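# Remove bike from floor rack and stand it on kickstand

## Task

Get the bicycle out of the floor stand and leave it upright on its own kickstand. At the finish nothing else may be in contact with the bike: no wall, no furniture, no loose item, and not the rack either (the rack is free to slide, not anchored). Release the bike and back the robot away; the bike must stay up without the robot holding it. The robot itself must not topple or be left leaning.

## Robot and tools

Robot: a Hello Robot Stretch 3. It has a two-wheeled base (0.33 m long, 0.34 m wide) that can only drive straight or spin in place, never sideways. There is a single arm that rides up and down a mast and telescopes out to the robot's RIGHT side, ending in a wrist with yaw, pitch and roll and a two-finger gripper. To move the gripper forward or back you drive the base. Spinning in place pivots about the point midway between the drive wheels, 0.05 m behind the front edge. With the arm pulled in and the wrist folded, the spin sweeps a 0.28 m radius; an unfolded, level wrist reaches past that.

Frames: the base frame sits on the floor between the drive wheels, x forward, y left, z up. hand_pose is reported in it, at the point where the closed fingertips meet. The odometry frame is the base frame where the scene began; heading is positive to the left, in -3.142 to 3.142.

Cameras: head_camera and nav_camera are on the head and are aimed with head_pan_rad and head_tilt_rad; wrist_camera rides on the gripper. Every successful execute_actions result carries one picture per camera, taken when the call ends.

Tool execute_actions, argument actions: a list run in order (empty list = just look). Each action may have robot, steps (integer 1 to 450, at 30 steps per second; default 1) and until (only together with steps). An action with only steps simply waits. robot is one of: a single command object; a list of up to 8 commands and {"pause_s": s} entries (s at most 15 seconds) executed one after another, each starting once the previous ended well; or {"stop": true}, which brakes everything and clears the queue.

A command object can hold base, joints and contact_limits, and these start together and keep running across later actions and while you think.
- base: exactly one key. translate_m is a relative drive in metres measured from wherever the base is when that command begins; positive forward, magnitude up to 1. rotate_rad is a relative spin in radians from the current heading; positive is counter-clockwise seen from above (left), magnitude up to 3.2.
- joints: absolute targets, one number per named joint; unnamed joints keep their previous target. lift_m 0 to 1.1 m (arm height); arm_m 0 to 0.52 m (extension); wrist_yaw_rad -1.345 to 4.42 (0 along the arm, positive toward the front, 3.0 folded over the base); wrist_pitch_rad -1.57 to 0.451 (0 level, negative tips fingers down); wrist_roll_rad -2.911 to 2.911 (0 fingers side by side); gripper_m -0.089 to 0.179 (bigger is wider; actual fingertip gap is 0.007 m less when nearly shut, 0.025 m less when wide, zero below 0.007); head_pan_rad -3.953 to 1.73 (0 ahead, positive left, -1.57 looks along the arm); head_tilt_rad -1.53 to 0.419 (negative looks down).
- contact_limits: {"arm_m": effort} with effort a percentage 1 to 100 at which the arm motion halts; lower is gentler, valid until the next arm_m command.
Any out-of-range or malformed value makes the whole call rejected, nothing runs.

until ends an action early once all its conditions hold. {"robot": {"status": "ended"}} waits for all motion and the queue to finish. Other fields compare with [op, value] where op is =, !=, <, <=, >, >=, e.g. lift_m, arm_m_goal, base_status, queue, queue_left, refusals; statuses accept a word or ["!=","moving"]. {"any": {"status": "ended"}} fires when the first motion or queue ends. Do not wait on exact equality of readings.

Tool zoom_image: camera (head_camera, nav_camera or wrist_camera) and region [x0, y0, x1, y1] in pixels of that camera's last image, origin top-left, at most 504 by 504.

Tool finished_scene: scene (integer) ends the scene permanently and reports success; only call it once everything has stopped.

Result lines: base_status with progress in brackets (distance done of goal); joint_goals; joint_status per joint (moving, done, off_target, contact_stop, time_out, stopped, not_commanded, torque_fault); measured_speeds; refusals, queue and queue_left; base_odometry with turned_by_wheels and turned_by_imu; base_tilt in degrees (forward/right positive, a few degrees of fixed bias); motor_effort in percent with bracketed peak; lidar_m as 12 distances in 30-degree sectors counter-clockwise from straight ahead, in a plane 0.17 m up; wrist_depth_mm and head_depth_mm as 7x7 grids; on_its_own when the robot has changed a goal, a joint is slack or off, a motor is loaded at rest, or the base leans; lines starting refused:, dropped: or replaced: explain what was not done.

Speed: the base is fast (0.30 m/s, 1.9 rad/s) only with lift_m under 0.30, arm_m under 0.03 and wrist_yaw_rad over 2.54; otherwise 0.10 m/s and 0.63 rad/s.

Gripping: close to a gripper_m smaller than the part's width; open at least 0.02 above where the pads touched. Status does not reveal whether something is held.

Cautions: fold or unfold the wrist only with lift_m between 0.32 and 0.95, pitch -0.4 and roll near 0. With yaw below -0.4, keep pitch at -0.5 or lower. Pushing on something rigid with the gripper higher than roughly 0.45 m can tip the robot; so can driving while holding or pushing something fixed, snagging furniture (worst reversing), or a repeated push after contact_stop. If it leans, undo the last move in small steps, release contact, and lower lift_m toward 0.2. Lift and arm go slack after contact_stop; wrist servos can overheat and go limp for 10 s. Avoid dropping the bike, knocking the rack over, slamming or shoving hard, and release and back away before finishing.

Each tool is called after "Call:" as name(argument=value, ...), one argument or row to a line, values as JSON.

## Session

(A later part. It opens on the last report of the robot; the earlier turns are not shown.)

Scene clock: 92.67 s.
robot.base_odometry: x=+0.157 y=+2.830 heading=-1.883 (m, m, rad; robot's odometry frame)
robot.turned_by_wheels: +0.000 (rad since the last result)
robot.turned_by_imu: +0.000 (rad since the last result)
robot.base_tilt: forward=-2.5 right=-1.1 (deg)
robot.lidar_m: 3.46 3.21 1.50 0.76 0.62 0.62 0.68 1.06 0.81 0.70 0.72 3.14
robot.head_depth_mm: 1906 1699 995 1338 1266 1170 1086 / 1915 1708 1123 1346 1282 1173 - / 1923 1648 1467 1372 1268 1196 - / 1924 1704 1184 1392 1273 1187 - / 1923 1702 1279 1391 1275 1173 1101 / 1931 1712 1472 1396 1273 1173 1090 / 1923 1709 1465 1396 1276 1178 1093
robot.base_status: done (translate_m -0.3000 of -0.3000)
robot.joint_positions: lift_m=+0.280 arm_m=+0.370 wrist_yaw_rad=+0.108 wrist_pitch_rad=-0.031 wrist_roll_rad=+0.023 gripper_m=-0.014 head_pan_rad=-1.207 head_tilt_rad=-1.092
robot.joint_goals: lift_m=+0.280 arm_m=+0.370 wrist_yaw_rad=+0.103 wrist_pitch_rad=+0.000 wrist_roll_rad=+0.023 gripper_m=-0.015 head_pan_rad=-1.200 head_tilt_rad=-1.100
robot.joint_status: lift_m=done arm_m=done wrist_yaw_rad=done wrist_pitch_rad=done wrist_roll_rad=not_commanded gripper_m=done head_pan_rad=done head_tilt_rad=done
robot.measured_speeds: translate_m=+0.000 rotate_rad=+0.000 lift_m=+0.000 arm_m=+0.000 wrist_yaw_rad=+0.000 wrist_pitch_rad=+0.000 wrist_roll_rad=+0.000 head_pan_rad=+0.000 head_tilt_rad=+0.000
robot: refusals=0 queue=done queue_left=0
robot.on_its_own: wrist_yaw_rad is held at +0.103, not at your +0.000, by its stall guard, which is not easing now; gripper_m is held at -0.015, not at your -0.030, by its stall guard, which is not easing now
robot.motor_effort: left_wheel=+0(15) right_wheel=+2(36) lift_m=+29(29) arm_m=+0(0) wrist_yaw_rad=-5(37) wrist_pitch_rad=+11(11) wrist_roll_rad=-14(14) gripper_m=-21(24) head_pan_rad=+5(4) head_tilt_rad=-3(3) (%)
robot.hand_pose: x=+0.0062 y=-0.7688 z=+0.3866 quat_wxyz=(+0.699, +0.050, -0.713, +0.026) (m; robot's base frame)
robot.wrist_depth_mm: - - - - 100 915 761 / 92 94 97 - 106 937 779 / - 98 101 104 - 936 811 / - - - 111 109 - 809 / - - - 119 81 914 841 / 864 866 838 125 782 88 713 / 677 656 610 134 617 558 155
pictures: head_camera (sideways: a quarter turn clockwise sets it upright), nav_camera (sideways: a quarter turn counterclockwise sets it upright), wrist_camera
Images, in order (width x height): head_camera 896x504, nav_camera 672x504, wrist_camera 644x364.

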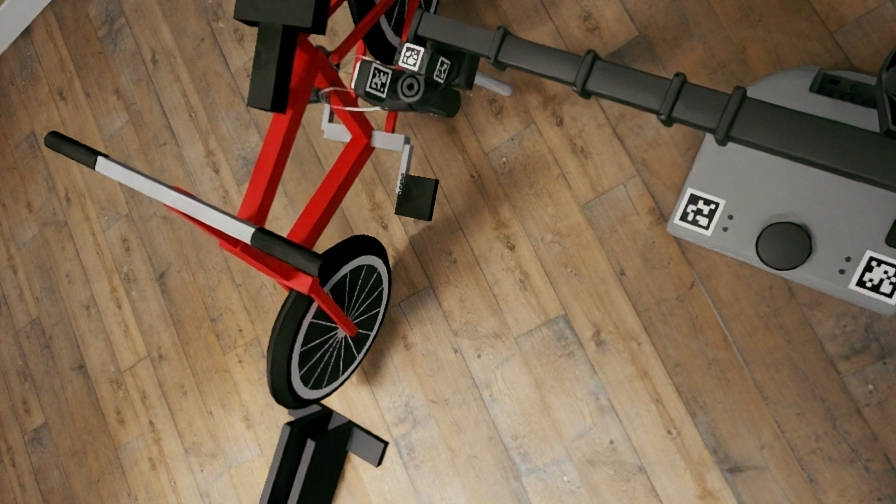

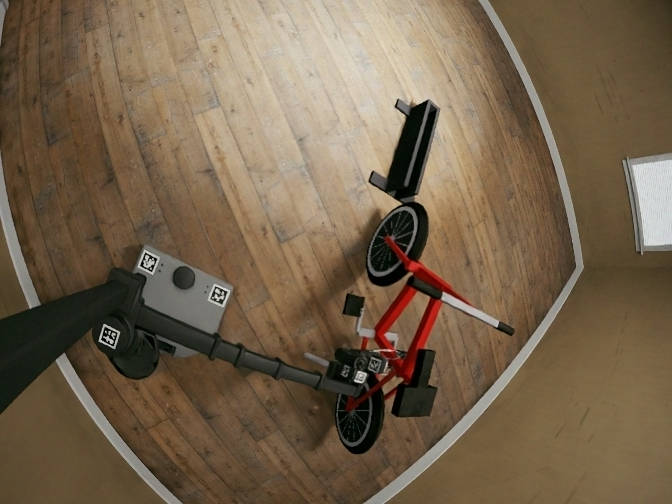

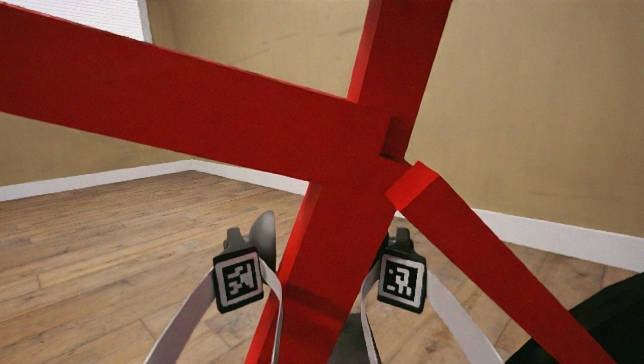

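Out, already leaning toward me. A bit more margin, lean it further, loosen.

Call:
execute_actions(
  actions=[
    {"robot":[{"base":{"translate_m":-0.06}},{"joints":{"arm_m":0.345,"head_pan_rad":-1.5}},{"joints":{"gripper_m":0.03}},{"pause_s":0.5},{"joints":{"gripper_m":0.09}},{"joints":{"arm_m":0.3}}],"steps":300,"until":{"robot":{"status":"ended"}}},
  ],
)

Scene clock: 100.63 s.
robot.base_odometry: x=+0.175 y=+2.887 heading=-1.883 (m, m, rad; robot's odometry frame)
robot.turned_by_wheels: +0.000 (rad since the last result)
robot.turned_by_imu: +0.000 (rad since the last result)
robot.base_tilt: forward=-2.4 right=-1.2 (deg)
robot.lidar_m: 3.51 3.23 1.39 0.71 0.58 0.57 0.63 0.99 0.76 0.57 0.57 0.68
robot.head_depth_mm: 1670 1706 1465 1385 1271 1168 1109 / 1817 1698 1102 1399 1272 1189 - / 1884 1701 1070 1338 1276 - - / 1936 1707 1155 1371 1272 1193 - / 1923 1713 1096 1389 1275 1173 1092 / 1923 1687 1106 1370 1271 1176 1090 / 1933 1682 1547 1338 1274 1176 1094
robot.base_status: done (translate_m -0.0600 of -0.0600)
robot.joint_positions: lift_m=+0.280 arm_m=+0.301 wrist_yaw_rad=+0.109 wrist_pitch_rad=-0.039 wrist_roll_rad=+0.000 gripper_m=+0.090 head_pan_rad=-1.493 head_tilt_rad=-1.092
robot.joint_goals: lift_m=+0.280 arm_m=+0.300 wrist_yaw_rad=+0.103 wrist_pitch_rad=+0.000 wrist_roll_rad=+0.000 gripper_m=+0.090 head_pan_rad=-1.500 head_tilt_rad=-1.100
robot.joint_status: lift_m=done arm_m=done wrist_yaw_rad=done wrist_pitch_rad=done wrist_roll_rad=not_commanded gripper_m=done head_pan_rad=done head_tilt_rad=done
robot.measured_speeds: translate_m=+0.000 rotate_rad=+0.000 lift_m=+0.000 arm_m=-0.001 wrist_yaw_rad=+0.000 wrist_pitch_rad=+0.000 wrist_roll_rad=+0.000 head_pan_rad=+0.000 head_tilt_rad=+0.000
robot: refusals=0 queue=done queue_left=0
robot.on_its_own: wrist_yaw_rad is held at +0.103, not at your +0.000, by its stall guard, which is not easing now
robot.motor_effort: left_wheel=+4(7) right_wheel=-7(15) lift_m=+32(31) arm_m=-7(9) wrist_yaw_rad=-5(23) wrist_pitch_rad=+14(29) wrist_roll_rad=-4(21) gripper_m=+0(81) head_pan_rad=-4(34) head_tilt_rad=-3(4) (%)
robot.hand_pose: x=+0.0064 y=-0.6992 z=+0.3845 quat_wxyz=(+0.707, +0.053, -0.705, +0.025) (m; robot's base frame)
robot.wrist_depth_mm: - - - - - 102 787 / 86 90 108 - 120 895 799 / - 95 100 106 114 968 807 / - - - 114 121 - 829 / - - - 950 130 893 851 / 828 819 746 149 147 101 194 / 629 626 638 158 596 221 185
pictures: head_camera (sideways: a quarter turn clockwise sets it upright), nav_camera (sideways: a quarter turn counterclockwise sets it upright), wrist_camera
Images, in order (width x height): head_camera 896x504, nav_camera 672x504, wrist_camera 644x364.

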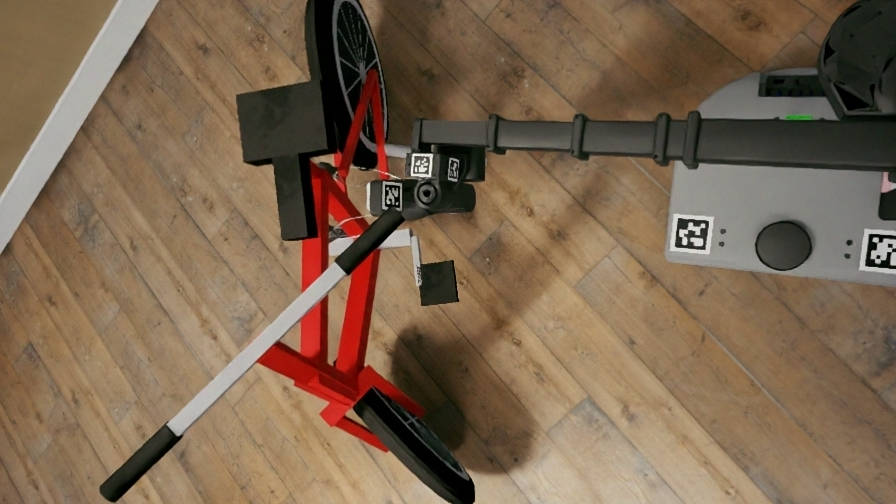

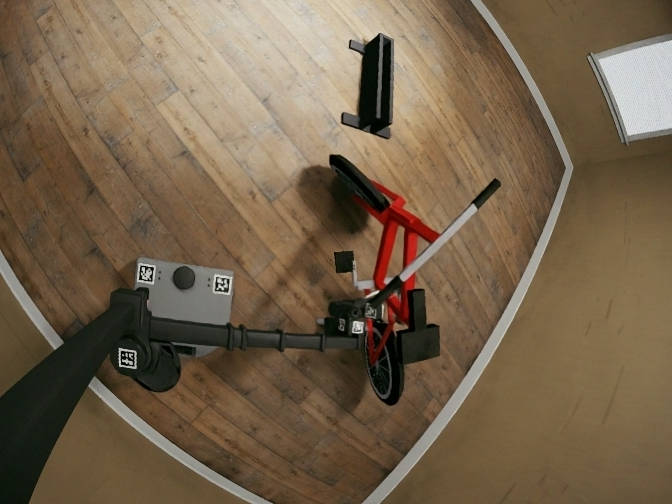

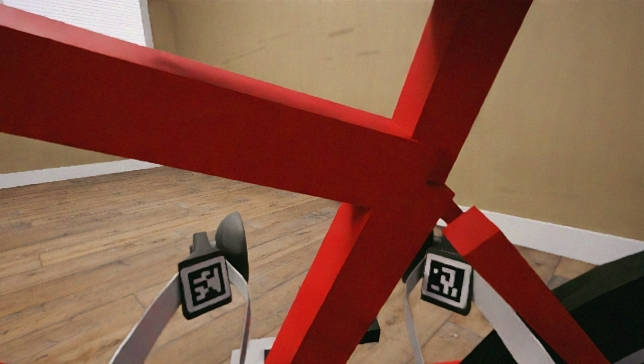

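Rear finger is caught under the seat stay; lower and shift back slightly.

Call:
execute_actions(
  actions=[
    {"robot":[{"joints":{"lift_m":0.255,"gripper_m":0.07}},{"joints":{"arm_m":0.24}}],"steps":300,"until":{"robot":{"status":"ended"}}},
  ],
)

Scene clock: 103.03 s.
robot.base_odometry: x=+0.175 y=+2.887 heading=-1.883 (m, m, rad; robot's odometry frame)
robot.turned_by_wheels: +0.000 (rad since the last result)
robot.turned_by_imu: -0.001 (rad since the last result)
robot.base_tilt: forward=-2.5 right=-1.3 (deg)
robot.lidar_m: 3.53 3.24 1.39 0.71 0.57 0.57 0.63 0.98 0.76 0.57 0.57 0.67
robot.head_depth_mm: 1664 1703 1466 1386 1268 1167 1109 / 1802 1699 1101 1390 1269 1195 - / 1891 1715 1089 1403 1271 - - / 1917 1706 1138 1360 1271 1193 - / 1935 1714 1078 1389 1275 1174 1088 / 1915 1686 1103 1378 1273 1175 1090 / 1939 1693 1535 1341 1280 1175 1090
robot.base_status: done (translate_m -0.0600 of -0.0600)
robot.joint_positions: lift_m=+0.255 arm_m=+0.240 wrist_yaw_rad=+0.101 wrist_pitch_rad=-0.022 wrist_roll_rad=-0.003 gripper_m=+0.070 head_pan_rad=-1.493 head_tilt_rad=-1.092
robot.joint_goals: lift_m=+0.255 arm_m=+0.240 wrist_yaw_rad=+0.103 wrist_pitch_rad=+0.000 wrist_roll_rad=-0.003 gripper_m=+0.070 head_pan_rad=-1.500 head_tilt_rad=-1.100
robot.joint_status: lift_m=done arm_m=done wrist_yaw_rad=done wrist_pitch_rad=done wrist_roll_rad=not_commanded gripper_m=done head_pan_rad=done head_tilt_rad=done
robot.measured_speeds: translate_m=+0.000 rotate_rad=+0.000 lift_m=+0.000 arm_m=+0.000 wrist_yaw_rad=+0.000 wrist_pitch_rad=+0.000 wrist_roll_rad=+0.000 head_pan_rad=+0.000 head_tilt_rad=+0.000
robot: refusals=0 queue=done queue_left=0
robot.on_its_own: wrist_yaw_rad is held at +0.103, not at your +0.000, by its stall guard, which is not easing now
robot.motor_effort: left_wheel=+0(4) right_wheel=+1(7) lift_m=+27(32) arm_m=-4(7) wrist_yaw_rad=+2(6) wrist_pitch_rad=+7(14) wrist_roll_rad=-3(5) gripper_m=+0(73) head_pan_rad=-4(3) head_tilt_rad=-3(3) (%)
robot.hand_pose: x=+0.0044 y=-0.6397 z=+0.3641 quat_wxyz=(+0.708, +0.044, -0.704, +0.028) (m; robot's base frame)
robot.wrist_depth_mm: 133 137 - - 162 959 821 / - 146 150 161 172 - 843 / - - - 173 178 - 848 / - - - - 193 - 847 / - - - 210 - 247 237 / 209 787 772 228 715 248 253 / 204 218 265 327 311 268 282
pictures: head_camera (sideways: a quarter turn clockwise sets it upright), nav_camera (sideways: a quarter turn counterclockwise sets it upright), wrist_camera
Images, in order (width x height): head_camera 896x504, nav_camera 672x504, wrist_camera 644x364.

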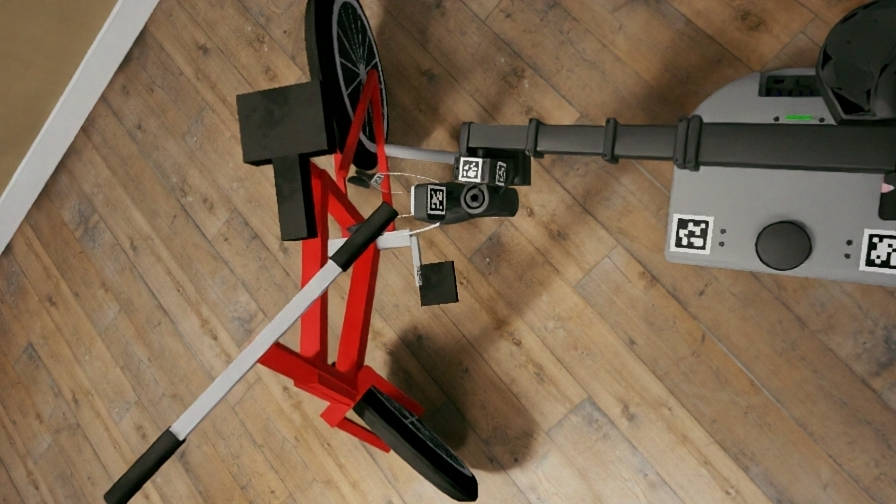

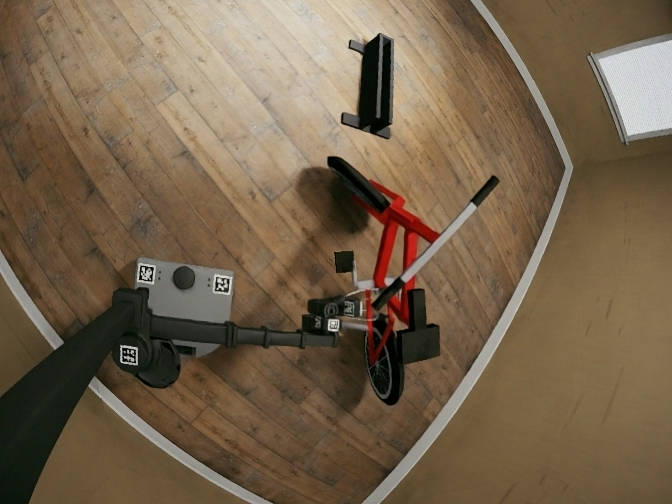

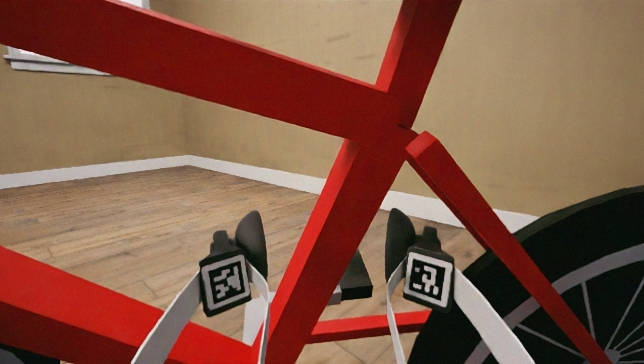

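Standing. Retract, fold, and move away.

Call:
execute_actions(
  actions=[
    {"robot":[{"joints":{"arm_m":0.0,"gripper_m":0.03}},{"joints":{"lift_m":0.33,"wrist_pitch_rad":-0.4}},{"joints":{"wrist_yaw_rad":3.0}},{"base":{"rotate_rad":0.5},"joints":{"lift_m":0.28}},{"base":{"translate_m":0.6},"joints":{"head_pan_rad":-2.4,"head_tilt_rad":-0.8}}],"steps":450,"until":{"robot":{"status":"ended"}}},
  ],
)

Scene clock: 115.07 s.
robot.base_odometry: x=+0.287 y=+2.297 heading=-1.383 (m, m, rad; robot's odometry frame)
robot.turned_by_wheels: +0.500 (rad since the last result)
robot.turned_by_imu: +0.501 (rad since the last result)
robot.base_tilt: forward=-2.5 right=-1.2 (deg)
robot.lidar_m: 2.69 2.01 1.01 0.81 0.80 0.87 1.33 0.91 0.73 3.00 2.97 3.23
robot.head_depth_mm: 1768 2009 1992 1700 1449 1261 1114 / 1840 2088 1273 1628 1446 1261 1114 / 1907 2180 2003 1526 1447 1261 1130 / 1985 2287 2004 1588 1446 1261 1151 / 2081 2342 2062 1588 1391 1259 1135 / 2164 2440 2060 1700 1448 1258 1121 / 2282 2531 2067 1705 1423 1267 1120
robot.base_status: done (translate_m +0.6000 of +0.6000)
robot.joint_positions: lift_m=+0.280 arm_m=+0.001 wrist_yaw_rad=+2.999 wrist_pitch_rad=-0.413 wrist_roll_rad=-0.004 gripper_m=+0.030 head_pan_rad=-2.393 head_tilt_rad=-0.803
robot.joint_goals: lift_m=+0.280 arm_m=+0.000 wrist_yaw_rad=+3.000 wrist_pitch_rad=-0.400 wrist_roll_rad=-0.004 gripper_m=+0.030 head_pan_rad=-2.400 head_tilt_rad=-0.800
robot.joint_status: lift_m=done arm_m=done wrist_yaw_rad=done wrist_pitch_rad=done wrist_roll_rad=not_commanded gripper_m=done head_pan_rad=done head_tilt_rad=done
robot.measured_speeds: translate_m=+0.000 rotate_rad=+0.000 lift_m=+0.000 arm_m=+0.000 wrist_yaw_rad=+0.000 wrist_pitch_rad=+0.000 wrist_roll_rad=+0.000 head_pan_rad=+0.000 head_tilt_rad=+0.000
robot: refusals=0 queue=done queue_left=0
robot.motor_effort: left_wheel=-2(10) right_wheel=+2(10) lift_m=+27(34) arm_m=-4(5) wrist_yaw_rad=+1(3) wrist_pitch_rad=+4(8) wrist_roll_rad=-3(3) gripper_m=+0(80) head_pan_rad=-4(52) head_tilt_rad=+1(16) (%)
robot.hand_pose: x=+0.0108 y=+0.0766 z=+0.2940 quat_wxyz=(+0.194, +0.699, +0.096, +0.682) (m; robot's base frame)
robot.wrist_depth_mm: 591 - 737 874 - - - / 627 - 808 929 - - - / 664 699 857 912 932 927 906 / 682 725 711 720 699 686 702 / 599 596 602 584 593 577 556 / 487 498 - - 483 475 481 / 446 - - - 412 414 410
pictures: head_camera (sideways: a quarter turn clockwise sets it upright), nav_camera (sideways: a quarter turn counterclockwise sets it upright), wrist_camera
Images, in order (width x height): head_camera 896x504, nav_camera 672x504, wrist_camera 644x364.

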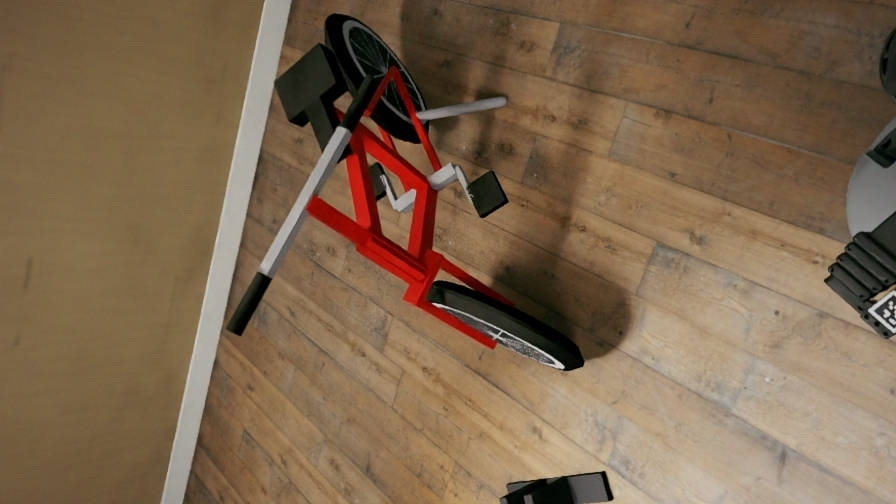

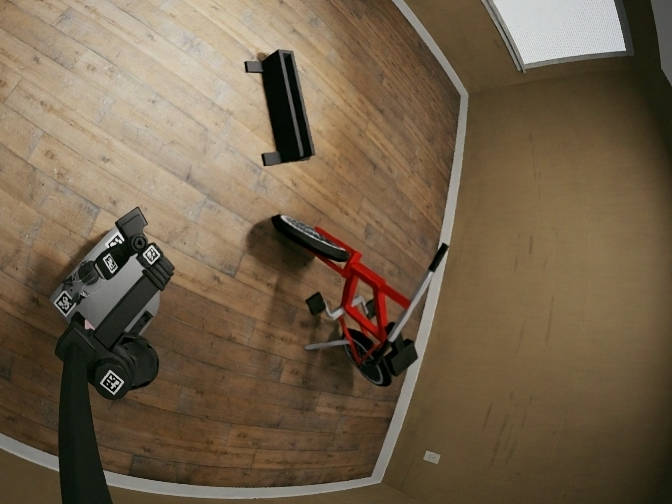

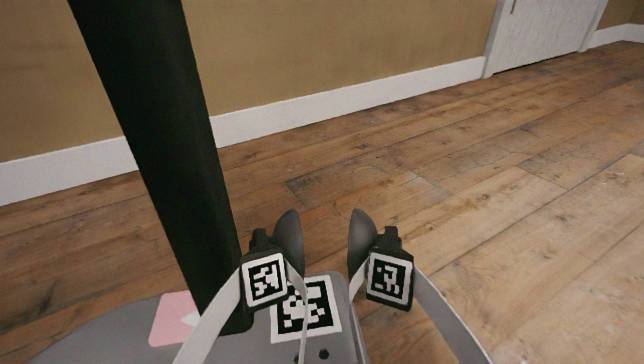

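Call:
finished_scene(
  scene=1,
)

The scene is finished: the task was done.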